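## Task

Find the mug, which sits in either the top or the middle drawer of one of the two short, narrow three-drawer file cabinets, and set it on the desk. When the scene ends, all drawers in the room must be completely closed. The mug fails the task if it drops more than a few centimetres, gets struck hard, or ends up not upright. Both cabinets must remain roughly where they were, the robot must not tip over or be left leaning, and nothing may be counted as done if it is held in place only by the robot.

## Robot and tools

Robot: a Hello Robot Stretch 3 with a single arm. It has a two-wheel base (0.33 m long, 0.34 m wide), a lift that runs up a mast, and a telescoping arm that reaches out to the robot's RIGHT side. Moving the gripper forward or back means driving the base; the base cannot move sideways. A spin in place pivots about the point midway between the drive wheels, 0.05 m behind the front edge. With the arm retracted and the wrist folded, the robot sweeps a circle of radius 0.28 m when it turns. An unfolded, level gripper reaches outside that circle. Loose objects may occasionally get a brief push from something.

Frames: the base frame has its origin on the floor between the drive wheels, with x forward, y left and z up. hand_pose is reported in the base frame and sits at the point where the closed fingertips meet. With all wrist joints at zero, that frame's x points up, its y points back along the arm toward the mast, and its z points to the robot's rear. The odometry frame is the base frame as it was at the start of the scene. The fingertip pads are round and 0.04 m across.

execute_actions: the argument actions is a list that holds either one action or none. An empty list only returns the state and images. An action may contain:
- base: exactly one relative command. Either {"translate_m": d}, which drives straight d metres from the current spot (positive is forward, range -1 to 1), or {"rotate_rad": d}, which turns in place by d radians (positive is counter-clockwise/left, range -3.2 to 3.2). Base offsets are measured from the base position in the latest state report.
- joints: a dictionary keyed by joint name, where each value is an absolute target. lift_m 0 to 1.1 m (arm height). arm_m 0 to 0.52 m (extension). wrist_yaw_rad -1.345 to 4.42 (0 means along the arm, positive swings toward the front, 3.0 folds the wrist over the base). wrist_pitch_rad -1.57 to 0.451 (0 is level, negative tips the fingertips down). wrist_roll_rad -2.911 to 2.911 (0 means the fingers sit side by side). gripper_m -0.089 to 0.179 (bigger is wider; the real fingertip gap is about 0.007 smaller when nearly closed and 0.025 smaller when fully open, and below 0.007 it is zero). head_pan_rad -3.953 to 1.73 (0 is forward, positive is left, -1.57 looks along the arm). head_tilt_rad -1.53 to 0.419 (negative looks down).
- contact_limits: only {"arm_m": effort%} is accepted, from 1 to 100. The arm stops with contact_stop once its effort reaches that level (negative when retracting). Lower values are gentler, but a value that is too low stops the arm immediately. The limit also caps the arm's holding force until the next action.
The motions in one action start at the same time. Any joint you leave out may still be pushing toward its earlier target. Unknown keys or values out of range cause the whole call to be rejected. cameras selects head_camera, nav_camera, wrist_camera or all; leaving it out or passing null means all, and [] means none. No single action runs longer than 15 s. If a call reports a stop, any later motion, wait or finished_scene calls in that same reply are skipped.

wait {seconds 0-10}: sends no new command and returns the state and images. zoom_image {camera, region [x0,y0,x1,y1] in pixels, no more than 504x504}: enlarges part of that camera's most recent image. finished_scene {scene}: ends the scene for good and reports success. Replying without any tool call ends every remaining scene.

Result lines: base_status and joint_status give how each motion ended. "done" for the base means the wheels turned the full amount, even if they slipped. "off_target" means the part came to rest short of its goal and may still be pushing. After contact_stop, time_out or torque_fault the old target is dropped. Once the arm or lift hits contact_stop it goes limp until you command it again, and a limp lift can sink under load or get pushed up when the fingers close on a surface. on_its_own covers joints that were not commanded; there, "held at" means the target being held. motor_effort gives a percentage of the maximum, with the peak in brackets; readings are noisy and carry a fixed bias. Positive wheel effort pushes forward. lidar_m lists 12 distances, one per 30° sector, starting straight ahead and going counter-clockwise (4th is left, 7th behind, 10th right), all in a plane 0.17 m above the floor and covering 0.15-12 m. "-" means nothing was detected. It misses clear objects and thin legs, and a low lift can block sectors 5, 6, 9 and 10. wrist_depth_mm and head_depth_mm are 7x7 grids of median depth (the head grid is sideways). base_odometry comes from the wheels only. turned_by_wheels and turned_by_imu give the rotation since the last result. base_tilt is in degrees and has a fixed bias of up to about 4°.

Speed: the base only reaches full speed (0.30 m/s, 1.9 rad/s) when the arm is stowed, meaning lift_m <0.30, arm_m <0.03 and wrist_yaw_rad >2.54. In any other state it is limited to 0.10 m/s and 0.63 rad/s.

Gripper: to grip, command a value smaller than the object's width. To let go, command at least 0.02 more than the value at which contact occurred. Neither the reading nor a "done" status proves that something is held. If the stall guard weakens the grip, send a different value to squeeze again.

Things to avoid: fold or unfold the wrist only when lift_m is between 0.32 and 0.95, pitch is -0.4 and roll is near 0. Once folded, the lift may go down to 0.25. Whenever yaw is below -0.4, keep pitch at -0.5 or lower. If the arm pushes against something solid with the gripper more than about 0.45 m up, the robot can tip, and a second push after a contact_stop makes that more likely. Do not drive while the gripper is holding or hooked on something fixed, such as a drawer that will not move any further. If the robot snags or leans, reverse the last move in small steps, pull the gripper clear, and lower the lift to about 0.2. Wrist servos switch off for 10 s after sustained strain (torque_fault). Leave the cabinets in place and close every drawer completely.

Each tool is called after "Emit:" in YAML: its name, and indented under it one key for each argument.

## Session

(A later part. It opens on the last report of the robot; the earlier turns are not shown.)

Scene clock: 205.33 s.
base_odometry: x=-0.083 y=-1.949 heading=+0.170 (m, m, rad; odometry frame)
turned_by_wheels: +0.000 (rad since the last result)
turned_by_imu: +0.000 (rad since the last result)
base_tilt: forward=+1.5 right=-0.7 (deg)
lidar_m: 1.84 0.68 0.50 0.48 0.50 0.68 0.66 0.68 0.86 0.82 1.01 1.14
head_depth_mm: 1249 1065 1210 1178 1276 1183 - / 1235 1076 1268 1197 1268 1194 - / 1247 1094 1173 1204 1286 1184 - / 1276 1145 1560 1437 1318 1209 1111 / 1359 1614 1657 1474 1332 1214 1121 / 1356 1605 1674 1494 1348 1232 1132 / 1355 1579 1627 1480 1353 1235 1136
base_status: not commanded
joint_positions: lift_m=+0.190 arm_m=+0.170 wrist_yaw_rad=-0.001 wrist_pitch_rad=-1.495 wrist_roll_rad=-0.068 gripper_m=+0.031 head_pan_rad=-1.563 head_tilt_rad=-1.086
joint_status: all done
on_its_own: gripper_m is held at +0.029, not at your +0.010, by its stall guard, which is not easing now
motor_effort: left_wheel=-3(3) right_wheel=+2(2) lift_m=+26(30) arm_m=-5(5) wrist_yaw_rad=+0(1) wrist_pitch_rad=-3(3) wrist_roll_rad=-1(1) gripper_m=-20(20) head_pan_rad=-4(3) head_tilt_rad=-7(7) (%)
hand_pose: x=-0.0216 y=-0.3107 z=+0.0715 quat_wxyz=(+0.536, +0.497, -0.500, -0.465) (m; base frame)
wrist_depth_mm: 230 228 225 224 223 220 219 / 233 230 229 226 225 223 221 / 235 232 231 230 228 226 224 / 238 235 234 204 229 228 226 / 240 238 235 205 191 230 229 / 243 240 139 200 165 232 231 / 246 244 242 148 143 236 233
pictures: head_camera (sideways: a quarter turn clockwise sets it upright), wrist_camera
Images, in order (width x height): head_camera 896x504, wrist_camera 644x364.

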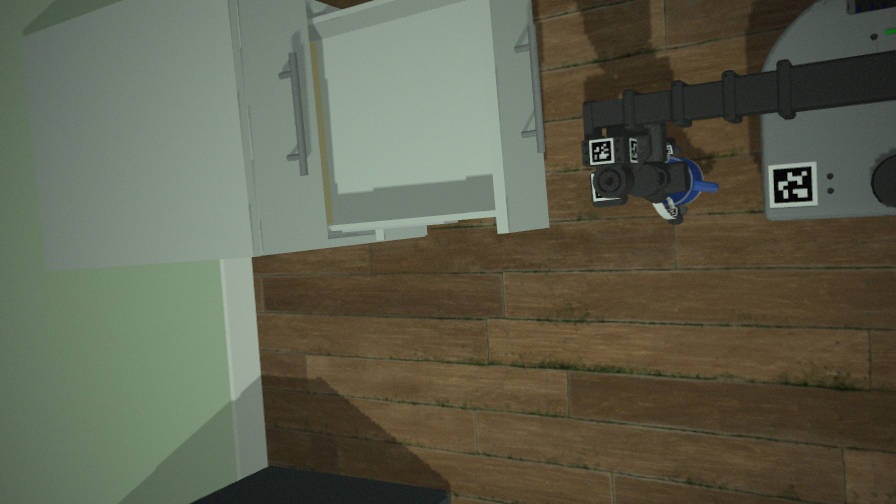

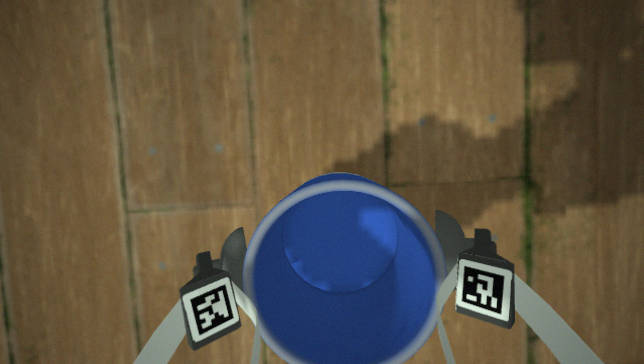

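Emit:
execute_actions:
  actions:
    - {"joints":{"lift_m":0.171}}
  cameras: []

Emit:
execute_actions:
  actions:
    - {"joints":{"gripper_m":0.13}}
  cameras: []

Emit:
execute_actions:
  actions:
    - {"joints":{"lift_m":0.28}}
  cameras: []

Emit:
execute_actions:
  actions:
    - {"joints":{"arm_m":0.03,"gripper_m":0.0}}
  cameras: []

Emit:
execute_actions:
  actions:
    - {"joints":{"wrist_pitch_rad":0.0}}
  cameras: []

Emit:
execute_actions:
  actions:
    - {"joints":{"lift_m":0.19,"arm_m":0.055}}
  cameras: ["wrist_camera","head_camera"]

Emit:
execute_actions:
  actions:
    - {"joints":{"arm_m":0.397},"contact_limits":{"arm_m":18}}
  cameras: ["wrist_camera","head_camera"]

Scene clock: 213.67 s.
base_odometry: x=-0.083 y=-1.949 heading=+0.170 (m, m, rad; odometry frame)
turned_by_wheels: +0.000 (rad since the last result)
turned_by_imu: +0.000 (rad since the last result)
base_tilt: forward=+1.5 right=-0.8 (deg)
lidar_m: 1.84 0.68 0.50 0.48 0.50 0.68 0.66 0.68 0.86 0.82 1.01 1.14
head_depth_mm: 1251 1065 1216 1175 1277 1180 - / 1238 1080 1267 1198 1263 1188 - / 1259 1089 1170 1201 1295 1183 - / 1281 1151 1558 1433 1318 1209 1114 / 1357 1605 1660 1479 1342 1216 1123 / 1363 1598 1669 1485 1351 1231 1130 / 1352 1574 1629 1490 1363 1238 1140
base_status: not commanded
joint_positions: lift_m=+0.171 arm_m=+0.170 wrist_yaw_rad=-0.001 wrist_pitch_rad=-1.495 wrist_roll_rad=-0.068 gripper_m=+0.031 head_pan_rad=-1.563 head_tilt_rad=-1.086
joint_status: all done
on_its_own: gripper_m is held at +0.029, not at your +0.010, by its stall guard, which is not easing now
motor_effort: left_wheel=-3(3) right_wheel=+2(2) lift_m=+26(28) arm_m=-4(4) wrist_yaw_rad=+0(0) wrist_pitch_rad=-3(3) wrist_roll_rad=-1(1) gripper_m=-20(19) head_pan_rad=-3(3) head_tilt_rad=-6(7) (%)
hand_pose: x=-0.0216 y=-0.3107 z=+0.0525 quat_wxyz=(+0.536, +0.497, -0.500, -0.465) (m; base frame)
wrist_depth_mm: 211 209 207 206 203 203 202 / 214 211 210 208 207 205 203 / 215 213 212 211 208 207 205 / 217 216 214 205 211 209 208 / 220 218 217 204 190 212 211 / 223 221 138 201 165 213 213 / 225 225 222 148 143 216 214
pictures: none
No camera images: the call's "cameras" was empty. Leave "cameras" out to get every camera's image.

Scene clock: 215.17 s.
base_odometry: x=-0.083 y=-1.949 heading=+0.170 (m, m, rad; odometry frame)
turned_by_wheels: +0.000 (rad since the last result)
turned_by_imu: +0.000 (rad since the last result)
base_tilt: forward=+1.5 right=-0.9 (deg)
lidar_m: 1.84 0.68 0.50 0.48 0.50 0.68 0.66 0.68 0.86 0.82 1.01 1.14
head_depth_mm: 1246 1068 1211 1181 1272 1183 - / 1232 1079 1266 1197 1261 1190 - / 1256 1090 1171 1207 1289 1185 - / 1284 1144 1556 1438 1322 1206 1108 / 1355 1611 1657 1476 1336 1219 1123 / 1360 1611 1666 1486 1350 1230 1129 / 1356 1568 1629 1489 1356 1239 1137
base_status: not commanded
joint_positions: lift_m=+0.171 arm_m=+0.170 wrist_yaw_rad=-0.001 wrist_pitch_rad=-1.495 wrist_roll_rad=-0.068 gripper_m=+0.130 head_pan_rad=-1.563 head_tilt_rad=-1.086
joint_status: all done
motor_effort: left_wheel=-3(3) right_wheel=+2(2) lift_m=+26(26) arm_m=-4(4) wrist_yaw_rad=+0(0) wrist_pitch_rad=-3(3) wrist_roll_rad=-1(1) gripper_m=+1(81) head_pan_rad=-3(3) head_tilt_rad=-7(7) (%)
hand_pose: x=-0.0216 y=-0.3107 z=+0.0525 quat_wxyz=(+0.536, +0.497, -0.500, -0.465) (m; base frame)
wrist_depth_mm: 211 210 208 206 205 203 201 / 213 213 210 207 207 205 203 / 215 215 212 210 208 207 206 / 218 216 215 206 211 210 207 / 221 218 217 206 205 211 209 / 223 222 218 199 166 - 212 / 226 224 221 148 150 217 215
pictures: none
No camera images: the call's "cameras" was empty. Leave "cameras" out to get every camera's image.

Scene clock: 217.00 s.
base_odometry: x=-0.083 y=-1.949 heading=+0.170 (m, m, rad; odometry frame)
turned_by_wheels: +0.000 (rad since the last result)
turned_by_imu: +0.000 (rad since the last result)
base_tilt: forward=+1.5 right=-0.7 (deg)
lidar_m: 1.84 0.68 0.50 0.48 0.50 0.68 0.66 0.68 0.87 0.82 1.01 1.14
head_depth_mm: 1249 1067 1209 1179 1268 1186 - / 1236 1080 1269 1194 1070 1188 - / 1250 1087 1169 1206 1119 1186 - / 1290 1145 1559 1442 1318 1211 1111 / 1362 1609 1650 1475 1337 1224 1122 / 1357 1604 1662 1494 1347 1229 1126 / 1354 1581 1638 1485 1356 1241 1139
base_status: not commanded
joint_positions: lift_m=+0.280 arm_m=+0.170 wrist_yaw_rad=-0.001 wrist_pitch_rad=-1.495 wrist_roll_rad=-0.068 gripper_m=+0.130 head_pan_rad=-1.563 head_tilt_rad=-1.086
joint_status: all done
motor_effort: left_wheel=-3(3) right_wheel=+2(2) lift_m=+34(33) arm_m=-4(4) wrist_yaw_rad=+0(1) wrist_pitch_rad=-3(3) wrist_roll_rad=-1(1) gripper_m=+1(0) head_pan_rad=-4(4) head_tilt_rad=-7(7) (%)
hand_pose: x=-0.0216 y=-0.3107 z=+0.1612 quat_wxyz=(+0.536, +0.497, -0.500, -0.465) (m; base frame)
wrist_depth_mm: 319 319 314 311 309 306 305 / 322 318 317 312 312 310 307 / 327 320 319 317 315 311 309 / 329 328 325 314 318 314 314 / 334 331 326 316 321 318 317 / 337 334 333 329 326 - 317 / 339 336 334 333 328 327 325
pictures: none
No camera images: the call's "cameras" was empty. Leave "cameras" out to get every camera's image.

Scene clock: 219.30 s.
base_odometry: x=-0.083 y=-1.949 heading=+0.170 (m, m, rad; odometry frame)
turned_by_wheels: +0.000 (rad since the last result)
turned_by_imu: +0.000 (rad since the last result)
base_tilt: forward=+1.5 right=-0.8 (deg)
lidar_m: 1.84 0.68 0.50 0.48 0.49 0.68 0.66 0.68 0.86 0.82 1.01 1.14
head_depth_mm: 1250 1065 1208 1181 1273 1180 - / 1232 1076 1270 1193 1263 1227 - / 1257 1088 1172 1205 1274 1218 - / 1278 1151 1563 1431 1318 1209 1114 / 1357 1612 1653 1476 1339 1218 1123 / 1356 1605 1678 1492 1342 1231 1129 / 1356 1564 1629 1487 1359 1236 1135
base_status: not commanded
joint_positions: lift_m=+0.280 arm_m=+0.031 wrist_yaw_rad=-0.001 wrist_pitch_rad=-1.452 wrist_roll_rad=-0.068 gripper_m=+0.000 head_pan_rad=-1.563 head_tilt_rad=-1.086
joint_status: all done
on_its_own: wrist_pitch_rad is at rest, and its effort (-25) is outside its rest range (-20 to +32)
motor_effort: left_wheel=-3(3) right_wheel=+2(2) lift_m=+31(34) arm_m=-9(9) wrist_yaw_rad=+0(1) wrist_pitch_rad=-25(26) wrist_roll_rad=-1(1) gripper_m=-2(84) head_pan_rad=-3(3) head_tilt_rad=-7(6) (%)
hand_pose: x=-0.0216 y=-0.1820 z=+0.1613 quat_wxyz=(+0.546, +0.485, -0.510, -0.454) (m; base frame)
wrist_depth_mm: 330 323 324 267 318 315 310 / 330 326 326 313 317 314 315 / 330 329 324 319 319 320 314 / 334 332 329 324 320 314 314 / 332 331 328 326 321 316 315 / 334 332 329 - - - - / 336 335 334 - - - -
pictures: none
No camera images: the call's "cameras" was empty. Leave "cameras" out to get every camera's image.

Scene clock: 220.90 s.
base_odometry: x=-0.083 y=-1.949 heading=+0.170 (m, m, rad; odometry frame)
turned_by_wheels: +0.000 (rad since the last result)
turned_by_imu: +0.000 (rad since the last result)
base_tilt: forward=+1.6 right=-0.7 (deg)
lidar_m: 1.85 0.68 0.49 0.48 0.50 0.68 0.66 0.68 0.86 0.82 1.01 1.14
head_depth_mm: 1250 1062 1208 1176 1274 1181 - / 1242 1080 1269 1195 1272 1224 - / 1253 1092 1170 1198 1295 1180 - / 1280 1148 1554 1445 1322 1208 1116 / 1360 1617 1641 1481 1327 1218 1123 / 1358 1611 1672 1490 1344 1230 1130 / 1351 1576 1628 1488 1364 1239 1140
base_status: not commanded
joint_positions: lift_m=+0.280 arm_m=+0.030 wrist_yaw_rad=-0.001 wrist_pitch_rad=-0.026 wrist_roll_rad=-0.068 gripper_m=+0.000 head_pan_rad=-1.563 head_tilt_rad=-1.086
joint_status: all done
motor_effort: left_wheel=-3(3) right_wheel=+3(2) lift_m=+30(30) arm_m=-5(9) wrist_yaw_rad=+0(1) wrist_pitch_rad=+14(22) wrist_roll_rad=-1(1) gripper_m=-2(2) head_pan_rad=-3(3) head_tilt_rad=-7(7) (%)
hand_pose: x=-0.0216 y=-0.4308 z=+0.3878 quat_wxyz=(+0.731, +0.010, -0.682, -0.009) (m; base frame)
wrist_depth_mm: - - - - - - 769 / - - - - - 525 785 / 714 - - 531 532 532 782 / 696 - - 543 548 561 794 / 692 - - 649 647 587 695 / 690 941 992 - 236 224 224 / 692 748 727 230 229 226 229
pictures: none
No camera images: the call's "cameras" was empty. Leave "cameras" out to get every camera's image.

Scene clock: 222.57 s.
base_odometry: x=-0.083 y=-1.949 heading=+0.170 (m, m, rad; odometry frame)
turned_by_wheels: +0.000 (rad since the last result)
turned_by_imu: +0.000 (rad since the last result)
base_tilt: forward=+1.4 right=-0.8 (deg)
lidar_m: 1.84 0.68 0.50 0.48 0.50 0.68 0.66 0.68 0.86 0.82 1.01 1.15
head_depth_mm: 1247 1067 1210 1179 1274 1183 - / 1236 1082 1270 1195 1270 1223 - / 1257 1091 1173 1209 1294 1188 - / 1275 1147 1553 1435 1321 1211 1114 / 1363 1609 1649 1476 1332 1218 1122 / 1360 1607 1664 1497 1350 1229 1130 / 1354 1562 1631 1481 1358 1239 1137
base_status: not commanded
joint_positions: lift_m=+0.190 arm_m=+0.055 wrist_yaw_rad=-0.001 wrist_pitch_rad=-0.025 wrist_roll_rad=-0.068 gripper_m=+0.000 head_pan_rad=-1.563 head_tilt_rad=-1.086
joint_status: all done
motor_effort: left_wheel=-3(3) right_wheel=+2(2) lift_m=+24(23) arm_m=+5(5) wrist_yaw_rad=+1(1) wrist_pitch_rad=+13(14) wrist_roll_rad=-1(1) gripper_m=-1(1) head_pan_rad=-4(3) head_tilt_rad=-6(7) (%)
hand_pose: x=-0.0216 y=-0.4552 z=+0.2985 quat_wxyz=(+0.731, +0.009, -0.682, -0.009) (m; base frame)
wrist_depth_mm: - - - 490 490 483 741 / 743 - - 495 489 498 748 / 711 - - 507 505 505 752 / 721 - - 185 185 184 184 / 695 - 989 188 189 190 190 / 691 816 705 - 194 193 193 / 621 605 565 202 201 201 201
pictures: head_camera (sideways: a quarter turn clockwise sets it upright), wrist_camera
Images, in order (width x height): head_camera 896x504, wrist_camera 644x364.

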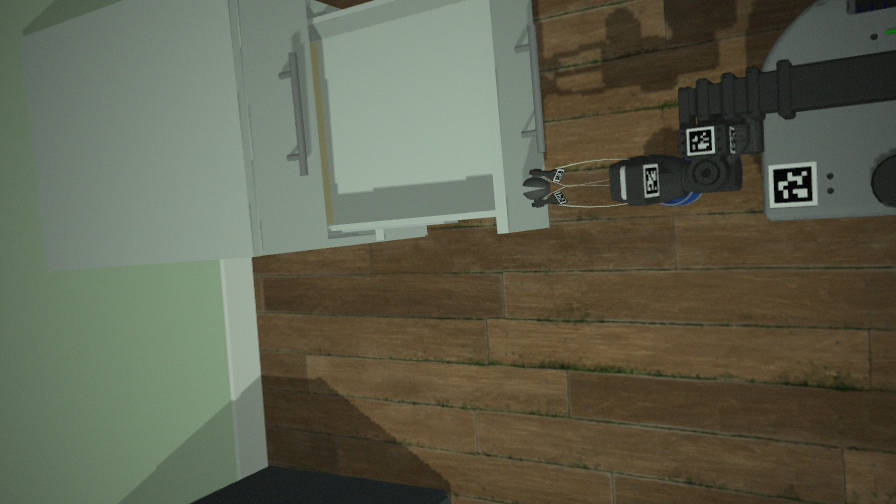

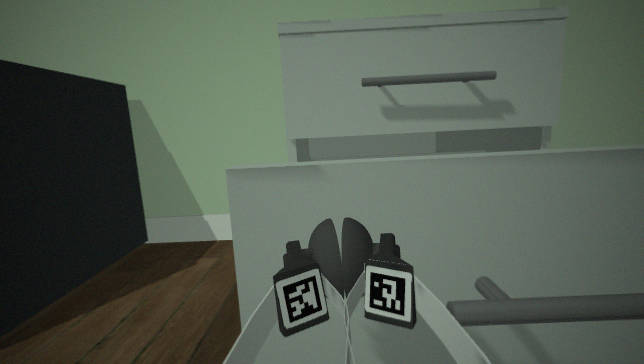

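Scene clock: 226.30 s.
base_odometry: x=-0.083 y=-1.949 heading=+0.170 (m, m, rad; odometry frame)
turned_by_wheels: +0.000 (rad since the last result)
turned_by_imu: +0.000 (rad since the last result)
base_tilt: forward=+1.6 right=-0.8 (deg)
lidar_m: 1.85 0.68 0.50 0.48 0.50 0.68 0.66 0.68 0.85 0.82 1.01 1.14
head_depth_mm: 1245 1061 1193 1411 1297 1180 - / 1240 1074 1183 1414 1302 1199 - / 1256 1088 1172 1347 1321 1184 - / 1282 1148 1564 1447 1322 1210 1113 / 1358 1603 1647 1477 1334 1217 1120 / 1363 1602 1679 1490 1351 1232 1129 / 1355 1573 1637 1488 1354 1237 1133
base_status: not commanded
joint_positions: lift_m=+0.190 arm_m=+0.397 wrist_yaw_rad=+0.002 wrist_pitch_rad=-0.023 wrist_roll_rad=-0.068 gripper_m=+0.000 head_pan_rad=-1.563 head_tilt_rad=-1.087
joint_status: all done
motor_effort: left_wheel=-2(3) right_wheel=+1(2) lift_m=+24(24) arm_m=+5(12) wrist_yaw_rad=-1(4) wrist_pitch_rad=+13(13) wrist_roll_rad=-1(1) gripper_m=-2(2) head_pan_rad=-3(3) head_tilt_rad=-7(7) (%)
contact_limits: arm_m 18 (drawing in: default 32, maximum 52; extending or still: default 44, maximum 71)
hand_pose: x=-0.0209 y=-0.7973 z=+0.2988 quat_wxyz=(+0.731, +0.010, -0.682, -0.008) (m; base frame)
wrist_depth_mm: 702 704 164 164 163 163 163 / 709 702 168 168 168 168 168 / 729 737 173 172 172 172 172 / 720 756 178 178 176 176 177 / 694 774 183 181 181 182 181 / 703 775 189 - 186 186 186 / 614 598 536 194 193 192 192
pictures: head_camera (sideways: a quarter turn clockwise sets it upright), wrist_camera
Images, in order (width x height): head_camera 896x504, wrist_camera 644x364.

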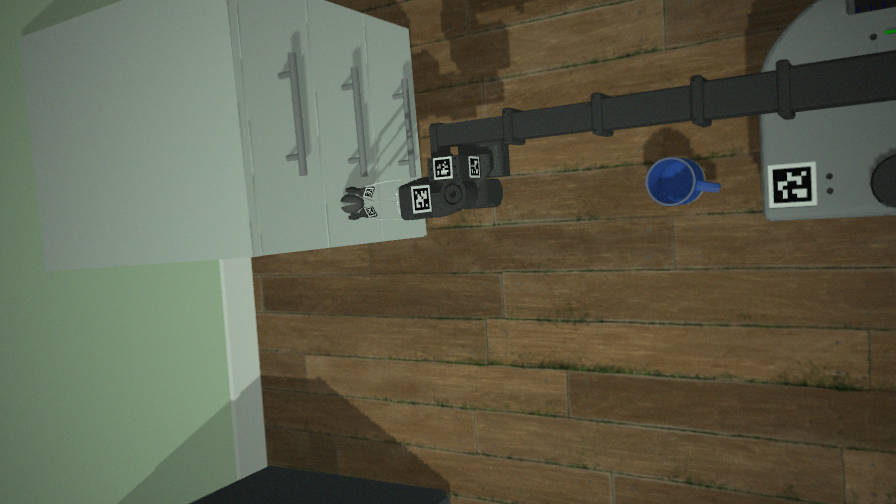

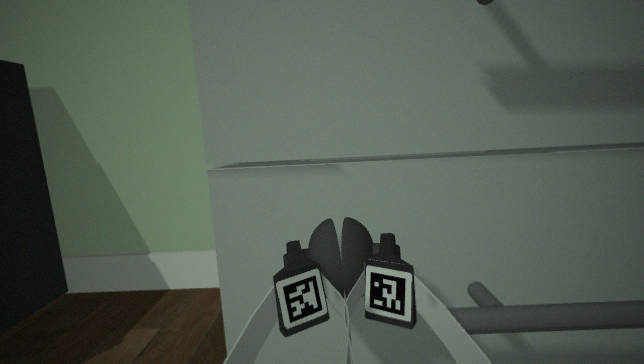

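Shut. Re-pick.

Emit:
execute_actions:
  actions:
    - {"joints":{"arm_m":0.17,"lift_m":0.27}}
  cameras: ["wrist_camera"]

Emit:
execute_actions:
  actions:
    - {"joints":{"wrist_pitch_rad":-1.5,"gripper_m":0.13}}
  cameras: ["wrist_camera"]

Emit:
execute_actions:
  actions:
    - {"joints":{"lift_m":0.171}}
  cameras: ["wrist_camera"]

Emit:
execute_actions:
  actions:
    - {"joints":{"gripper_m":0.025}}
  cameras: []

Emit:
execute_actions:
  actions:
    - {"joints":{"lift_m":0.195}}
  cameras: ["wrist_camera"]

Scene clock: 236.50 s.
base_odometry: x=-0.083 y=-1.949 heading=+0.170 (m, m, rad; odometry frame)
turned_by_wheels: +0.000 (rad since the last result)
turned_by_imu: +0.000 (rad since the last result)
base_tilt: forward=+1.5 right=-0.8 (deg)
lidar_m: 1.85 0.68 0.50 0.48 0.49 0.68 0.66 0.68 0.86 0.82 1.01 1.14
head_depth_mm: 1243 1062 1189 1404 1289 1183 - / 1232 1075 1184 1406 1325 1195 - / 1255 1093 1172 1403 - 1184 - / 1282 1148 1561 1447 1322 1206 1115 / 1363 1611 1660 1482 1337 1219 1123 / 1359 1603 1667 1490 1340 1225 1129 / 1351 1580 1633 1475 1353 1240 1141
base_status: not commanded
joint_positions: lift_m=+0.270 arm_m=+0.170 wrist_yaw_rad=+0.001 wrist_pitch_rad=-0.023 wrist_roll_rad=-0.068 gripper_m=+0.000 head_pan_rad=-1.563 head_tilt_rad=-1.087
joint_status: all done
motor_effort: left_wheel=-2(2) right_wheel=+1(1) lift_m=+33(33) arm_m=-5(2) wrist_yaw_rad=-1(1) wrist_pitch_rad=+12(12) wrist_roll_rad=-1(1) gripper_m=-2(1) head_pan_rad=-3(3) head_tilt_rad=-7(6) (%)
hand_pose: x=-0.0212 y=-0.5709 z=+0.3784 quat_wxyz=(+0.731, +0.009, -0.682, -0.008) (m; base frame)
wrist_depth_mm: 899 897 895 893 875 896 774 / 939 916 925 386 388 382 385 / 710 939 935 398 390 394 392 / 704 943 962 406 405 404 411 / 708 - - 416 416 414 416 / 690 936 952 - 424 430 428 / 678 740 716 449 441 442 440
pictures: wrist_camera
Images, in order (width x height): wrist_camera 644x364.

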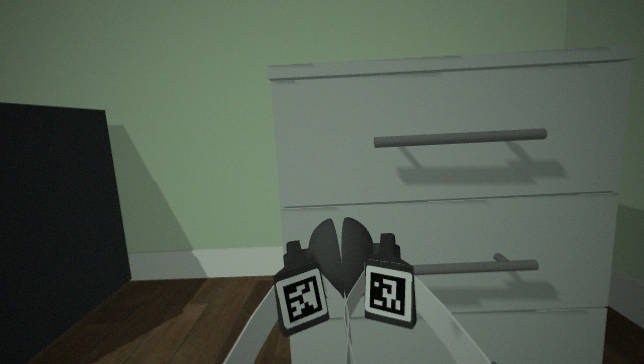

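Scene clock: 238.30 s.
base_odometry: x=-0.083 y=-1.949 heading=+0.170 (m, m, rad; odometry frame)
turned_by_wheels: +0.000 (rad since the last result)
turned_by_imu: +0.000 (rad since the last result)
base_tilt: forward=+1.5 right=-0.7 (deg)
lidar_m: 1.84 0.68 0.49 0.48 0.49 0.68 0.66 0.68 0.88 0.82 1.01 1.14
head_depth_mm: 1246 1061 1190 1411 1290 1186 - / 1238 1074 1172 1415 1325 1193 - / 1253 1088 1174 1406 1346 1188 - / 1281 1146 1556 1446 1326 1204 1115 / 1363 1612 1654 1478 1334 1217 1123 / 1360 1603 1669 1497 1358 1229 1128 / 1361 1574 1622 1488 1367 1235 1138
base_status: not commanded
joint_positions: lift_m=+0.270 arm_m=+0.170 wrist_yaw_rad=+0.001 wrist_pitch_rad=-1.493 wrist_roll_rad=-0.068 gripper_m=+0.130 head_pan_rad=-1.563 head_tilt_rad=-1.087
joint_status: all done
motor_effort: left_wheel=-2(2) right_wheel=+2(1) lift_m=+34(34) arm_m=-5(5) wrist_yaw_rad=-1(1) wrist_pitch_rad=-4(10) wrist_roll_rad=-1(1) gripper_m=+0(82) head_pan_rad=-3(2) head_tilt_rad=-7(7) (%)
hand_pose: x=-0.0216 y=-0.3112 z=+0.1512 quat_wxyz=(+0.537, +0.497, -0.500, -0.464) (m; base frame)
wrist_depth_mm: 308 309 303 302 299 296 295 / 314 309 307 304 302 300 296 / 315 312 310 306 305 304 300 / 319 316 313 304 308 307 303 / 325 319 315 306 312 308 306 / 327 323 322 318 315 - 312 / 331 329 325 321 321 317 316
pictures: wrist_camera
Images, in order (width x height): wrist_camera 644x364.

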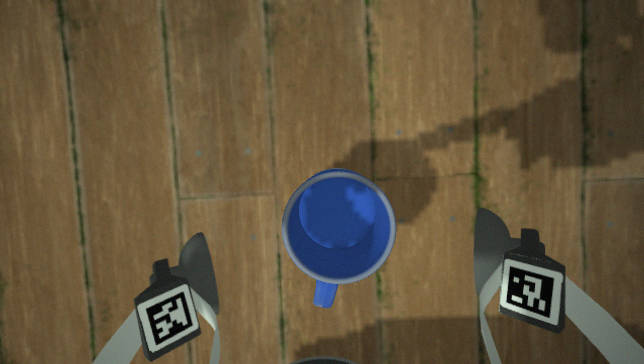

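Scene clock: 240.03 s.
base_odometry: x=-0.083 y=-1.949 heading=+0.170 (m, m, rad; odometry frame)
turned_by_wheels: +0.000 (rad since the last result)
turned_by_imu: +0.000 (rad since the last result)
base_tilt: forward=+1.5 right=-0.8 (deg)
lidar_m: 1.84 0.68 0.50 0.48 0.50 0.68 0.66 0.68 0.86 0.82 1.00 1.15
head_depth_mm: 1249 1063 1189 1402 1286 1179 - / 1232 1076 1185 1404 1318 1185 - / 1257 1087 1175 1407 1330 1185 - / 1278 1147 1562 1435 1321 1212 1115 / 1361 1623 1652 1481 1330 1223 1119 / 1361 1611 1668 1488 1349 1232 1128 / 1354 1570 1631 1485 1359 1242 1140
base_status: not commanded
joint_positions: lift_m=+0.171 arm_m=+0.170 wrist_yaw_rad=+0.001 wrist_pitch_rad=-1.494 wrist_roll_rad=-0.068 gripper_m=+0.130 head_pan_rad=-1.563 head_tilt_rad=-1.087
joint_status: all done
motor_effort: left_wheel=-2(2) right_wheel=+1(1) lift_m=+24(28) arm_m=-4(4) wrist_yaw_rad=-1(0) wrist_pitch_rad=-3(4) wrist_roll_rad=-1(1) gripper_m=+1(0) head_pan_rad=-3(3) head_tilt_rad=-6(7) (%)
hand_pose: x=-0.0216 y=-0.3109 z=+0.0526 quat_wxyz=(+0.536, +0.497, -0.500, -0.464) (m; base frame)
wrist_depth_mm: 211 210 208 206 205 203 201 / 214 212 211 208 206 206 204 / 216 215 213 211 209 207 206 / 217 216 215 205 212 210 208 / 221 219 217 207 206 211 211 / 224 221 219 201 166 - 211 / 226 225 222 149 150 216 216
pictures: wrist_camera
Images, in order (width x height): wrist_camera 644x364.

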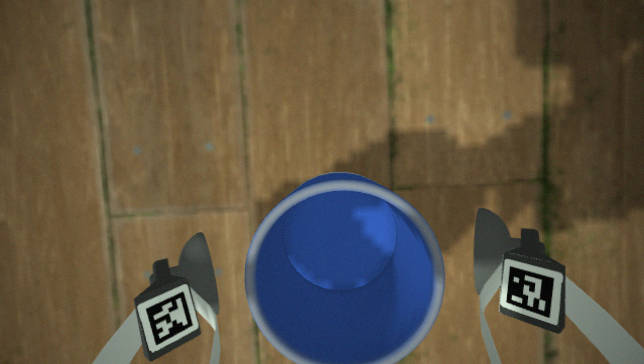

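Scene clock: 241.57 s.
base_odometry: x=-0.083 y=-1.949 heading=+0.170 (m, m, rad; odometry frame)
turned_by_wheels: +0.000 (rad since the last result)
turned_by_imu: +0.000 (rad since the last result)
base_tilt: forward=+1.5 right=-0.9 (deg)
lidar_m: 1.84 0.68 0.49 0.48 0.50 0.68 0.66 0.68 0.86 0.82 1.01 1.14
head_depth_mm: 1248 1066 1192 1408 1291 1184 - / 1236 1076 1180 1407 1319 1185 - / 1254 1090 1169 1409 1333 1183 - / 1280 1143 1557 1442 1324 1208 1111 / 1359 1615 1656 1468 1331 1218 1117 / 1359 1599 1665 1490 1341 1227 1131 / 1360 1572 1625 1488 1363 1235 1137
base_status: not commanded
joint_positions: lift_m=+0.171 arm_m=+0.170 wrist_yaw_rad=+0.001 wrist_pitch_rad=-1.494 wrist_roll_rad=-0.068 gripper_m=+0.026 head_pan_rad=-1.563 head_tilt_rad=-1.087
joint_status: all done
motor_effort: left_wheel=-2(2) right_wheel=+1(1) lift_m=+25(26) arm_m=-5(4) wrist_yaw_rad=-1(1) wrist_pitch_rad=-3(3) wrist_roll_rad=-1(1) gripper_m=-21(94) head_pan_rad=-3(3) head_tilt_rad=-6(7) (%)
hand_pose: x=-0.0216 y=-0.3109 z=+0.0525 quat_wxyz=(+0.536, +0.497, -0.500, -0.464) (m; base frame)
wrist_depth_mm: 211 210 207 205 204 203 202 / 213 211 210 208 207 204 203 / 216 214 213 211 208 207 206 / 218 216 215 204 211 209 207 / 221 219 217 204 191 211 210 / 223 221 139 200 166 213 212 / 227 224 222 148 143 216 214
pictures: none
No camera images: the call's "cameras" was empty. Leave "cameras" out to get every camera's image.

Scene clock: 242.53 s.
base_odometry: x=-0.083 y=-1.949 heading=+0.170 (m, m, rad; odometry frame)
turned_by_wheels: +0.000 (rad since the last result)
turned_by_imu: +0.000 (rad since the last result)
base_tilt: forward=+1.6 right=-0.8 (deg)
lidar_m: 1.84 0.68 0.50 0.48 0.49 0.68 0.66 0.68 0.86 0.82 1.01 1.14
head_depth_mm: 1240 1066 1193 1410 1296 1183 - / 1235 1075 1178 1410 1317 1182 - / 1255 1088 1170 1408 1335 1185 - / 1277 1143 1554 1443 1324 1207 1111 / 1354 1611 1645 1481 1333 1213 1121 / 1354 1602 1660 1489 1349 1228 1130 / 1349 1572 1624 1483 1357 1237 1138
base_status: not commanded
joint_positions: lift_m=+0.195 arm_m=+0.170 wrist_yaw_rad=+0.001 wrist_pitch_rad=-1.494 wrist_roll_rad=-0.068 gripper_m=+0.029 head_pan_rad=-1.563 head_tilt_rad=-1.087
joint_status: all done
motor_effort: left_wheel=-2(2) right_wheel=+2(1) lift_m=+36(40) arm_m=-4(4) wrist_yaw_rad=-1(1) wrist_pitch_rad=-3(3) wrist_roll_rad=-1(1) gripper_m=-20(22) head_pan_rad=-4(3) head_tilt_rad=-7(7) (%)
hand_pose: x=-0.0216 y=-0.3108 z=+0.0761 quat_wxyz=(+0.536, +0.497, -0.500, -0.464) (m; base frame)
wrist_depth_mm: 234 233 230 228 226 225 223 / 237 234 234 231 229 228 226 / 239 237 236 235 232 230 227 / 242 240 238 204 234 234 230 / 246 244 241 205 191 233 234 / 248 246 138 201 167 237 236 / 250 248 247 148 143 240 238
pictures: wrist_camera
Images, in order (width x height): wrist_camera 644x364.

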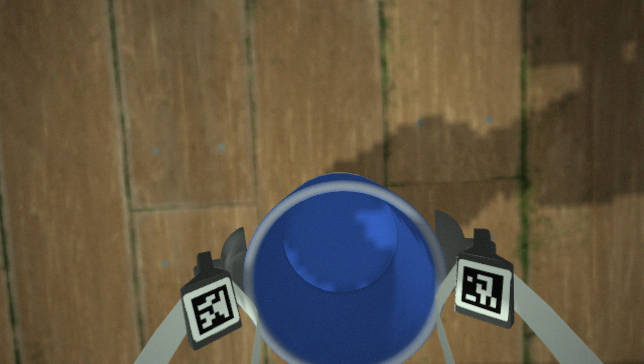

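Emit:
execute_actions:
  actions:
    - {"base":{"translate_m":1.0},"joints":{"lift_m":0.45,"head_pan_rad":0,"head_tilt_rad":-0.6}}
  cameras: []

Emit:
execute_actions:
  actions:
    - {"base":{"translate_m":1.0},"joints":{"arm_m":0.05}}
  cameras: []

Emit:
execute_actions:
  actions:
    - {"base":{"translate_m":0.55}}
  cameras: []

Emit:
execute_actions:
  actions:
    - {"base":{"rotate_rad":1.575}}
  cameras: []

Emit:
execute_actions:
  actions:
    - {"base":{"translate_m":1.0}}

Scene clock: 263.07 s.
base_odometry: x=+0.903 y=-1.780 heading=+0.170 (m, m, rad; odometry frame)
turned_by_wheels: +0.000 (rad since the last result)
turned_by_imu: +0.002 (rad since the last result)
base_tilt: forward=+1.5 right=-0.8 (deg)
lidar_m: 2.11 0.67 0.49 0.48 0.49 0.68 1.66 1.26 0.83 0.80 1.44 1.96
head_depth_mm: 1790 1957 2132 2262 1823 1500 1276 / 1778 1946 2140 2248 1844 1513 1285 / 1794 1955 2121 2294 1861 1533 1295 / 1785 1955 2136 2292 1881 1540 1303 / 1789 1948 2128 2287 1903 1551 1312 / 1800 1942 2134 2309 1920 1546 1321 / 1791 1952 2144 2302 1322 1279 1238
base_status: done
joint_positions: lift_m=+0.450 arm_m=+0.170 wrist_yaw_rad=+0.001 wrist_pitch_rad=-1.494 wrist_roll_rad=-0.068 gripper_m=+0.029 head_pan_rad=-0.007 head_tilt_rad=-0.606
joint_status: all done
motor_effort: left_wheel=-3(4) right_wheel=+2(6) lift_m=+36(39) arm_m=-4(4) wrist_yaw_rad=-1(1) wrist_pitch_rad=-3(3) wrist_roll_rad=-1(1) gripper_m=-20(20) head_pan_rad=+3(44) head_tilt_rad=+3(31) (%)
hand_pose: x=-0.0216 y=-0.3108 z=+0.3311 quat_wxyz=(+0.536, +0.497, -0.500, -0.464) (m; base frame)
wrist_depth_mm: 488 482 479 481 470 462 462 / 485 489 480 482 476 471 471 / 499 496 493 482 479 479 475 / 504 500 492 204 483 479 478 / 505 502 506 205 192 490 485 / 513 507 138 200 162 493 490 / 522 511 513 148 137 498 499
pictures: none
No camera images: the call's "cameras" was empty. Leave "cameras" out to get every camera's image.

Scene clock: 274.07 s.
base_odometry: x=+1.888 y=-1.611 heading=+0.170 (m, m, rad; odometry frame)
turned_by_wheels: +0.000 (rad since the last result)
turned_by_imu: +0.003 (rad since the last result)
base_tilt: forward=+1.5 right=-0.6 (deg)
lidar_m: 1.11 1.15 0.49 0.47 0.49 0.67 1.89 1.28 1.41 1.39 1.44 1.15
head_depth_mm: 924 1005 1107 1223 1372 1477 1272 / 923 1007 1103 1226 1379 1473 1290 / 926 1007 1103 1223 1384 1491 1301 / 922 1003 1104 1227 1380 1506 1302 / 921 1008 1105 1227 1377 1511 1318 / 924 1007 1108 1226 1373 1508 1326 / 922 1009 1109 1227 1373 1510 1339
base_status: done
joint_positions: lift_m=+0.450 arm_m=+0.050 wrist_yaw_rad=+0.001 wrist_pitch_rad=-1.495 wrist_roll_rad=-0.068 gripper_m=+0.029 head_pan_rad=-0.007 head_tilt_rad=-0.606
joint_status: all done
motor_effort: left_wheel=-3(5) right_wheel=+2(6) lift_m=+35(36) arm_m=-4(4) wrist_yaw_rad=-1(1) wrist_pitch_rad=-3(3) wrist_roll_rad=-1(1) gripper_m=-20(20) head_pan_rad=+4(3) head_tilt_rad=+2(3) (%)
hand_pose: x=-0.0216 y=-0.1907 z=+0.3311 quat_wxyz=(+0.536, +0.497, -0.500, -0.464) (m; base frame)
wrist_depth_mm: 481 485 478 473 471 468 462 / 492 492 483 479 477 472 469 / 501 496 483 484 479 476 472 / 504 498 489 204 484 481 480 / 506 504 497 204 190 486 486 / 514 516 139 200 163 - 494 / 519 518 505 148 136 - 493
pictures: none
No camera images: the call's "cameras" was empty. Leave "cameras" out to get every camera's image.

Scene clock: 280.57 s.
base_odometry: x=+2.430 y=-1.518 heading=+0.170 (m, m, rad; odometry frame)
turned_by_wheels: +0.000 (rad since the last result)
turned_by_imu: +0.002 (rad since the last result)
base_tilt: forward=+1.5 right=-0.7 (deg)
lidar_m: 0.55 0.58 0.79 2.22 0.63 0.67 1.88 1.75 1.44 1.39 0.78 0.57
head_depth_mm: 442 481 530 586 660 751 875 / 442 482 530 589 660 754 877 / 443 482 529 588 662 755 876 / 443 482 529 589 660 754 877 / 443 484 531 587 662 752 878 / 443 483 530 588 662 754 878 / 443 483 530 590 661 754 875
base_status: done
joint_positions: lift_m=+0.450 arm_m=+0.050 wrist_yaw_rad=+0.001 wrist_pitch_rad=-1.495 wrist_roll_rad=-0.068 gripper_m=+0.029 head_pan_rad=-0.007 head_tilt_rad=-0.606
joint_status: not commanded
motor_effort: left_wheel=-4(4) right_wheel=+2(5) lift_m=+35(36) arm_m=-4(4) wrist_yaw_rad=-1(0) wrist_pitch_rad=-3(3) wrist_roll_rad=-1(1) gripper_m=-20(20) head_pan_rad=+4(2) head_tilt_rad=+2(3) (%)
hand_pose: x=-0.0216 y=-0.1907 z=+0.3311 quat_wxyz=(+0.536, +0.497, -0.500, -0.464) (m; base frame)
wrist_depth_mm: 487 482 475 473 470 471 459 / 492 485 481 479 475 473 466 / 492 496 489 486 482 473 471 / 498 499 498 203 484 479 480 / 511 508 497 205 190 486 482 / 516 507 138 201 163 - 486 / 519 512 513 148 137 - 494
pictures: none
No camera images: the call's "cameras" was empty. Leave "cameras" out to get every camera's image.

Scene clock: 284.00 s.
base_odometry: x=+2.430 y=-1.518 heading=+1.745 (m, m, rad; odometry frame)
turned_by_wheels: +1.575 (rad since the last result)
turned_by_imu: +1.572 (rad since the last result)
base_tilt: forward=+1.5 right=-0.8 (deg)
lidar_m: 2.28 0.62 0.68 1.94 1.94 1.43 1.39 0.77 0.57 0.55 0.58 0.80
head_depth_mm: 1905 1951 2090 2124 1811 1496 1275 / 2771 3029 2956 2349 1824 1501 1282 / 2845 3091 3278 2389 1859 1513 1293 / 2854 3139 3313 2411 1884 1542 1305 / 2891 3121 3281 2467 1893 1547 1313 / 2863 3104 3287 2522 1914 1572 1302 / 2870 3079 3313 2516 1109 1083 1058
base_status: done
joint_positions: lift_m=+0.450 arm_m=+0.050 wrist_yaw_rad=+0.001 wrist_pitch_rad=-1.495 wrist_roll_rad=-0.068 gripper_m=+0.029 head_pan_rad=-0.007 head_tilt_rad=-0.606
joint_status: not commanded
motor_effort: left_wheel=-4(10) right_wheel=+4(7) lift_m=+35(35) arm_m=-5(5) wrist_yaw_rad=-1(1) wrist_pitch_rad=-3(3) wrist_roll_rad=-1(1) gripper_m=-20(20) head_pan_rad=+2(3) head_tilt_rad=+2(2) (%)
hand_pose: x=-0.0216 y=-0.1907 z=+0.3311 quat_wxyz=(+0.536, +0.497, -0.500, -0.464) (m; base frame)
wrist_depth_mm: 490 483 478 474 471 469 461 / 485 491 485 480 479 472 466 / 497 491 493 486 484 473 473 / 504 504 491 204 488 483 484 / 513 500 504 204 191 485 481 / 516 514 138 201 163 - 489 / 520 516 515 148 136 - 494
pictures: none
No camera images: the call's "cameras" was empty. Leave "cameras" out to get every camera's image.

Scene clock: 295.00 s.
base_odometry: x=+2.258 y=-0.533 heading=+1.744 (m, m, rad; odometry frame)
turned_by_wheels: +0.000 (rad since the last result)
turned_by_imu: +0.003 (rad since the last result)
base_tilt: forward=+1.6 right=-0.8 (deg)
lidar_m: 2.36 2.06 2.83 0.40 0.41 0.57 2.10 0.80 0.59 0.57 0.60 0.82
head_depth_mm: 1982 2069 2150 2140 1819 1489 1269 / 2012 2198 2418 2334 1819 1515 1279 / 2018 2191 2396 2389 1856 1526 1296 / 2021 2203 2414 2431 1873 1540 1309 / 2005 2208 2427 2447 1890 1560 1320 / 2016 2211 2409 2486 1927 1561 1330 / 2013 2195 2418 2370 1943 1584 1348
base_status: done
joint_positions: lift_m=+0.450 arm_m=+0.050 wrist_yaw_rad=+0.001 wrist_pitch_rad=-1.495 wrist_roll_rad=-0.068 gripper_m=+0.029 head_pan_rad=-0.007 head_tilt_rad=-0.605
joint_status: not commanded
motor_effort: left_wheel=-4(7) right_wheel=+3(5) lift_m=+36(35) arm_m=-4(5) wrist_yaw_rad=-1(0) wrist_pitch_rad=-3(3) wrist_roll_rad=-1(1) gripper_m=-20(20) head_pan_rad=+3(3) head_tilt_rad=+2(3) (%)
hand_pose: x=-0.0216 y=-0.1907 z=+0.3311 quat_wxyz=(+0.536, +0.497, -0.500, -0.464) (m; base frame)
wrist_depth_mm: 484 482 479 475 472 470 463 / 491 486 484 483 477 472 471 / 498 497 490 488 483 477 477 / 507 493 492 203 486 478 481 / 513 506 498 205 190 481 488 / 512 504 138 200 163 - 484 / 520 516 514 148 137 - 492
pictures: head_camera (sideways: a quarter turn clockwise sets it upright), nav_camera (sideways: a quarter turn counterclockwise sets it upright), wrist_camera
Images, in order (width x height): head_camera 896x504, nav_camera 672x504, wrist_camera 644x364.

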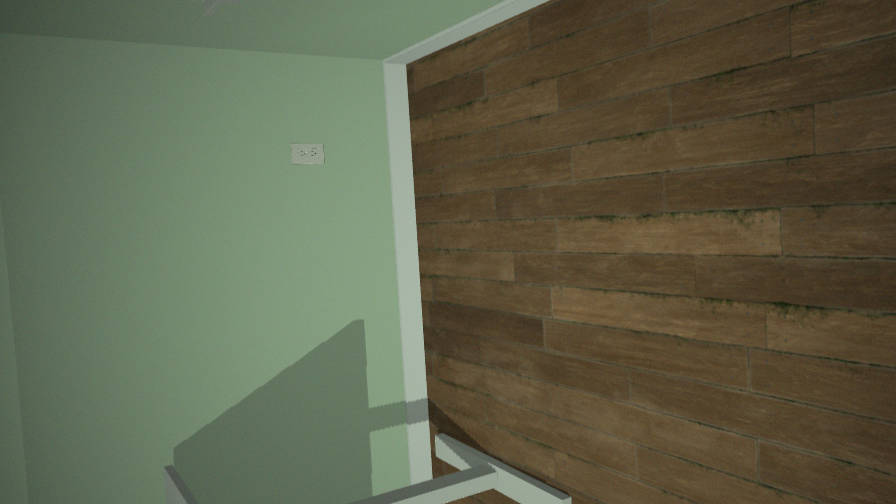

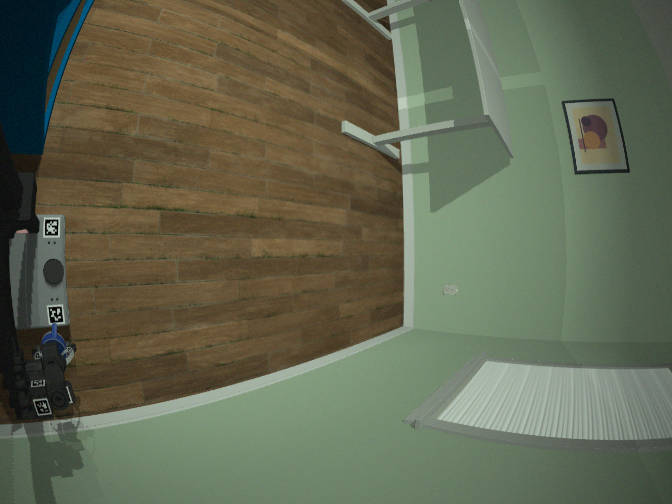

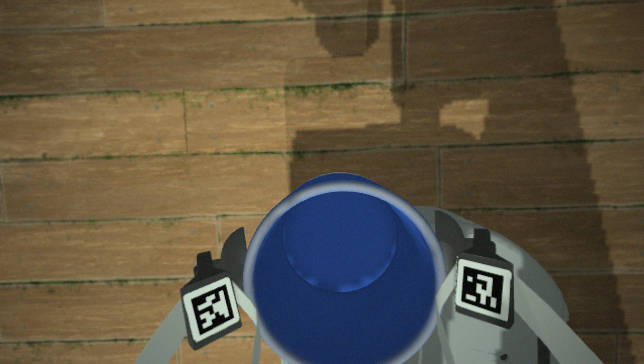

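Emit:
execute_actions:
  actions:
    - {"base":{"rotate_rad":0.74}}
  cameras: []

Emit:
execute_actions:
  actions:
    - {"base":{"translate_m":1.0}}
  cameras: []

Emit:
execute_actions:
  actions:
    - {"base":{"translate_m":0.42},"joints":{"lift_m":0.9,"arm_m":0.1}}
  cameras: []

Emit:
execute_actions:
  actions:
    - {"base":{"rotate_rad":0.82},"joints":{"lift_m":1.1,"head_pan_rad":-1.2,"head_tilt_rad":-0.7}}

Scene clock: 305.73 s.
base_odometry: x=+2.258 y=-0.533 heading=+2.484 (m, m, rad; odometry frame)
turned_by_wheels: +0.740 (rad since the last result)
turned_by_imu: +0.739 (rad since the last result)
base_tilt: forward=+1.6 right=-0.7 (deg)
lidar_m: 2.72 3.19 0.40 0.45 2.39 1.20 0.67 0.57 0.57 0.65 1.10 2.05
head_depth_mm: 2194 2376 2591 2236 1828 1500 1277 / 2370 2561 2808 2317 1834 1513 1284 / 2546 2783 3035 2379 1863 1523 1294 / 2749 2982 3041 2397 1885 1538 1310 / 3029 3299 3428 2451 1899 1555 1316 / 3228 3470 3517 2491 1913 1568 1325 / 3075 3205 3327 2561 1945 1585 1336
base_status: done
joint_positions: lift_m=+0.450 arm_m=+0.050 wrist_yaw_rad=+0.001 wrist_pitch_rad=-1.495 wrist_roll_rad=-0.068 gripper_m=+0.029 head_pan_rad=-0.007 head_tilt_rad=-0.605
joint_status: not commanded
motor_effort: left_wheel=-3(10) right_wheel=+3(7) lift_m=+36(35) arm_m=-5(4) wrist_yaw_rad=-1(1) wrist_pitch_rad=-3(3) wrist_roll_rad=-1(1) gripper_m=-20(20) head_pan_rad=+3(3) head_tilt_rad=+3(3) (%)
hand_pose: x=-0.0216 y=-0.1907 z=+0.3311 quat_wxyz=(+0.536, +0.497, -0.500, -0.464) (m; base frame)
wrist_depth_mm: 486 482 478 478 467 465 441 / 496 491 481 480 476 470 463 / 495 492 490 487 480 478 470 / 506 501 496 204 484 482 475 / 515 506 496 206 190 485 483 / 519 519 138 201 163 - 487 / 522 517 517 148 137 - 496
pictures: none
No camera images: the call's "cameras" was empty. Leave "cameras" out to get every camera's image.

Scene clock: 316.73 s.
base_odometry: x=+1.466 y=+0.078 heading=+2.484 (m, m, rad; odometry frame)
turned_by_wheels: +0.000 (rad since the last result)
turned_by_imu: +0.003 (rad since the last result)
base_tilt: forward=+1.5 right=-0.9 (deg)
lidar_m: 1.82 2.49 1.72 0.99 0.83 0.83 1.48 1.27 1.26 1.44 1.65 1.16
head_depth_mm: 1556 1390 1022 1986 1803 1497 1275 / 1667 1432 1936 2150 1837 1516 1287 / 1785 1489 2148 2269 1856 1526 1294 / 1922 1543 2320 2228 1877 1541 1301 / 2114 1610 2591 2348 1913 1554 1317 / 2322 2456 2906 2484 1928 1572 1328 / 2387 2526 2718 2538 1942 1594 1339
base_status: done
joint_positions: lift_m=+0.450 arm_m=+0.050 wrist_yaw_rad=+0.001 wrist_pitch_rad=-1.495 wrist_roll_rad=-0.068 gripper_m=+0.029 head_pan_rad=-0.007 head_tilt_rad=-0.605
joint_status: not commanded
motor_effort: left_wheel=-4(7) right_wheel=+2(5) lift_m=+36(36) arm_m=-4(5) wrist_yaw_rad=-1(1) wrist_pitch_rad=-3(3) wrist_roll_rad=-1(1) gripper_m=-20(20) head_pan_rad=+3(3) head_tilt_rad=+3(2) (%)
hand_pose: x=-0.0216 y=-0.1907 z=+0.3311 quat_wxyz=(+0.536, +0.497, -0.500, -0.464) (m; base frame)
wrist_depth_mm: 491 485 479 475 471 467 465 / 492 490 486 483 478 474 466 / 494 497 491 482 479 478 475 / 504 503 498 204 484 481 479 / 506 504 502 205 189 486 483 / 515 509 138 201 163 - 487 / 524 514 510 148 137 - 491
pictures: none
No camera images: the call's "cameras" was empty. Leave "cameras" out to get every camera's image.

Scene clock: 321.93 s.
base_odometry: x=+1.133 y=+0.335 heading=+2.484 (m, m, rad; odometry frame)
turned_by_wheels: +0.000 (rad since the last result)
turned_by_imu: +0.001 (rad since the last result)
base_tilt: forward=+1.5 right=-0.7 (deg)
lidar_m: 1.40 2.21 2.19 1.33 1.28 1.13 1.83 1.55 1.55 1.58 0.86 1.35
head_depth_mm: 1264 1301 855 649 1728 1489 1276 / 1354 1397 875 715 1831 1506 1281 / 1451 1485 898 1940 1857 1532 1299 / 1582 1550 915 2140 1792 1534 1302 / 1722 1808 983 2191 1839 1547 1320 / 1893 2051 1101 2481 1924 1574 1326 / 2083 2229 2322 2437 1954 1590 1342
base_status: done
joint_positions: lift_m=+0.900 arm_m=+0.100 wrist_yaw_rad=+0.001 wrist_pitch_rad=-1.495 wrist_roll_rad=-0.068 gripper_m=+0.029 head_pan_rad=-0.007 head_tilt_rad=-0.605
joint_status: all done
motor_effort: left_wheel=-4(6) right_wheel=+3(7) lift_m=+36(36) arm_m=+5(5) wrist_yaw_rad=-1(1) wrist_pitch_rad=-3(3) wrist_roll_rad=-1(1) gripper_m=-20(20) head_pan_rad=+3(4) head_tilt_rad=+2(3) (%)
hand_pose: x=-0.0216 y=-0.2401 z=+0.7811 quat_wxyz=(+0.536, +0.497, -0.500, -0.464) (m; base frame)
wrist_depth_mm: 928 913 914 891 904 876 873 / 941 929 911 922 900 894 889 / 944 929 944 925 925 904 906 / 946 960 950 204 931 920 915 / 961 978 936 204 192 921 921 / 980 966 139 201 166 946 915 / - 974 973 148 143 955 948
pictures: none
No camera images: the call's "cameras" was empty. Leave "cameras" out to get every camera's image.

Scene clock: 324.57 s.
base_odometry: x=+1.133 y=+0.335 heading=-2.979 (m, m, rad; odometry frame)
turned_by_wheels: +0.820 (rad since the last result)
turned_by_imu: +0.818 (rad since the last result)
base_tilt: forward=+1.6 right=-0.7 (deg)
lidar_m: 2.20 1.66 1.15 1.13 1.18 1.61 1.55 1.62 1.40 0.86 1.40 1.41
head_depth_mm: 1124 1005 706 601 1638 336 1161 / 1168 1039 719 614 1682 1427 1221 / 1202 1062 731 1688 1704 1429 1232 / 1252 1093 745 1763 1716 1443 1237 / 1291 1120 760 1873 1739 1465 1257 / 1340 1157 774 1957 1753 1471 1262 / 1399 1184 786 2051 1690 1483 1276
base_status: done
joint_positions: lift_m=+1.097 arm_m=+0.100 wrist_yaw_rad=+0.001 wrist_pitch_rad=-1.495 wrist_roll_rad=-0.068 gripper_m=+0.029 head_pan_rad=-1.193 head_tilt_rad=-0.691
joint_status: all done
joint sent to its limit — the command would take lift_m past its upper limit, so that joint was sent only as far as its limit.
motor_effort: left_wheel=-4(10) right_wheel=+3(7) lift_m=+36(37) arm_m=+5(5) wrist_yaw_rad=-1(1) wrist_pitch_rad=-3(3) wrist_roll_rad=-1(1) gripper_m=-20(20) head_pan_rad=-3(45) head_tilt_rad=-5(16) (%)
hand_pose: x=-0.0216 y=-0.2401 z=+0.9788 quat_wxyz=(+0.536, +0.497, -0.500, -0.464) (m; base frame)
wrist_depth_mm: - - - - - - - / - - - - - - - / - - - - - - - / - - - 203 - - - / - - - 204 192 - - / - - 138 201 166 - - / - - - 148 144 - -
pictures: head_camera (sideways: a quarter turn clockwise sets it upright), nav_camera (sideways: a quarter turn counterclockwise sets it upright), wrist_camera
Images, in order (width x height): head_camera 896x504, nav_camera 672x504, wrist_camera 644x364.

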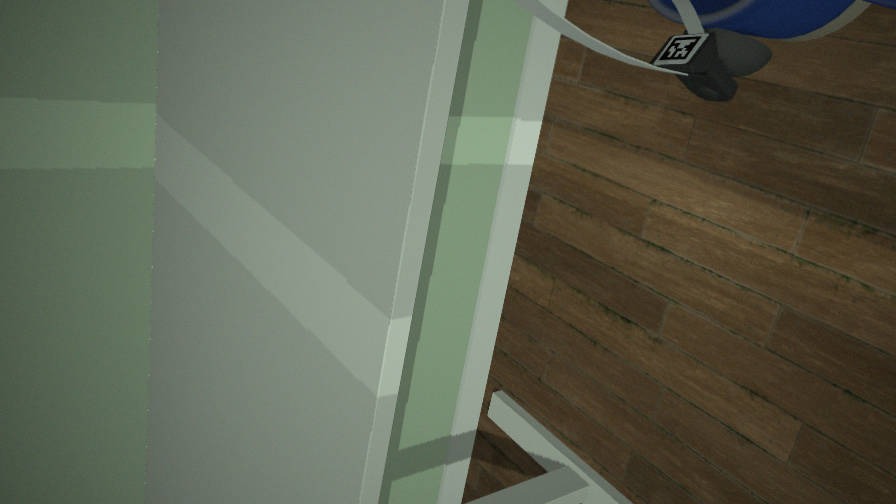

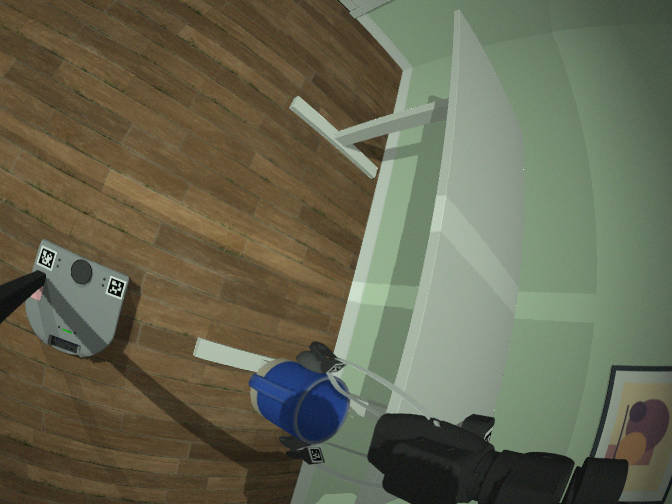

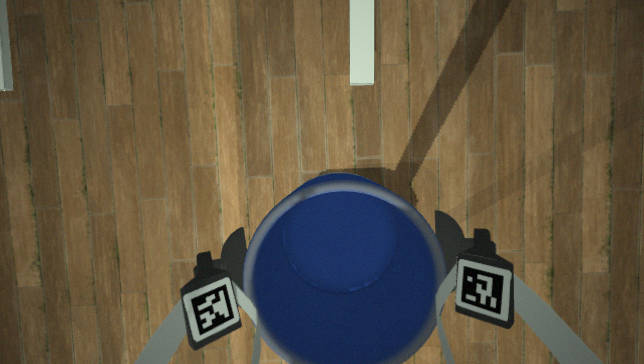

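Emit:
execute_actions:
  actions:
    - {"joints":{"arm_m":0.26}}
  cameras: ["wrist_camera","head_camera"]

Scene clock: 330.87 s.
base_odometry: x=+1.133 y=+0.335 heading=-2.979 (m, m, rad; odometry frame)
turned_by_wheels: +0.000 (rad since the last result)
turned_by_imu: +0.000 (rad since the last result)
base_tilt: forward=+1.6 right=-0.9 (deg)
lidar_m: 2.20 1.66 1.15 1.13 1.18 1.60 1.55 1.62 1.39 0.86 1.41 1.40
head_depth_mm: 1126 1005 705 582 1652 1401 1218 / 1163 1031 718 613 1684 1415 1221 / 1206 1058 729 1684 1705 1422 1238 / 1249 1092 744 1772 1729 1435 1238 / 1287 1123 760 1868 1735 1455 1254 / 1351 1155 773 1955 1753 1473 1262 / 1403 1188 788 2050 1691 1480 1274
base_status: not commanded
joint_positions: lift_m=+1.097 arm_m=+0.260 wrist_yaw_rad=+0.001 wrist_pitch_rad=-1.495 wrist_roll_rad=-0.068 gripper_m=+0.029 head_pan_rad=-1.193 head_tilt_rad=-0.691
joint_status: all done
motor_effort: left_wheel=-3(4) right_wheel=+2(3) lift_m=+36(36) arm_m=+5(2) wrist_yaw_rad=+0(1) wrist_pitch_rad=-3(3) wrist_roll_rad=-1(1) gripper_m=-21(20) head_pan_rad=-3(3) head_tilt_rad=-5(3) (%)
hand_pose: x=-0.0216 y=-0.4001 z=+0.9788 quat_wxyz=(+0.536, +0.497, -0.500, -0.464) (m; base frame)
wrist_depth_mm: 187 185 184 182 181 180 178 / - - - - - - - / - - - - - - - / - - - 204 - - - / - - - 205 191 - - / - - 138 201 167 - - / - - - 148 143 - -
pictures: head_camera (sideways: a quarter turn clockwise sets it upright), wrist_camera
Images, in order (width x height): head_camera 896x504, wrist_camera 644x364.

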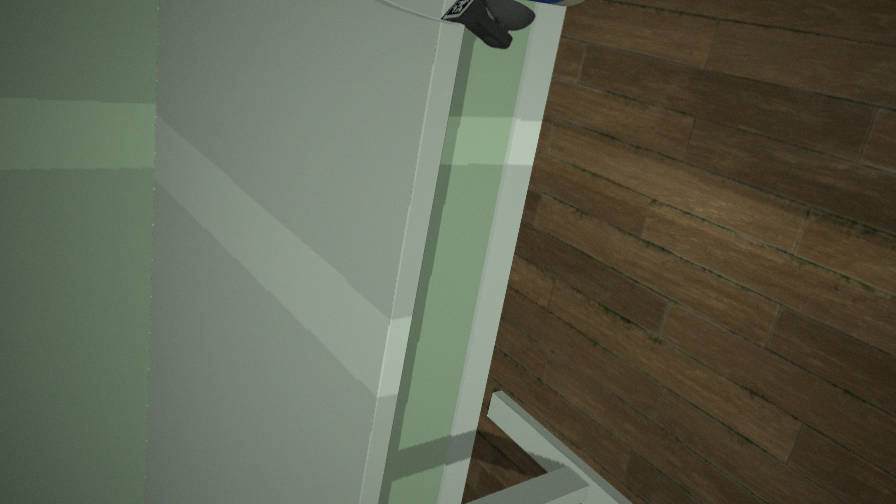

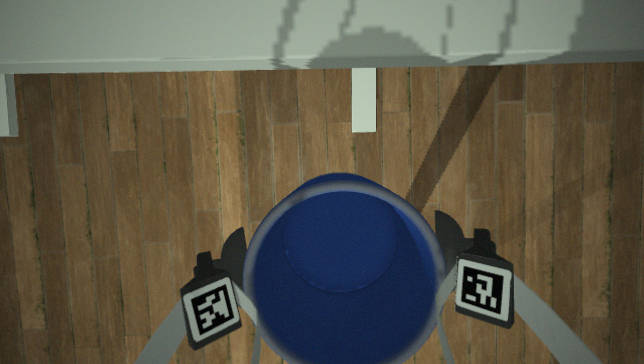

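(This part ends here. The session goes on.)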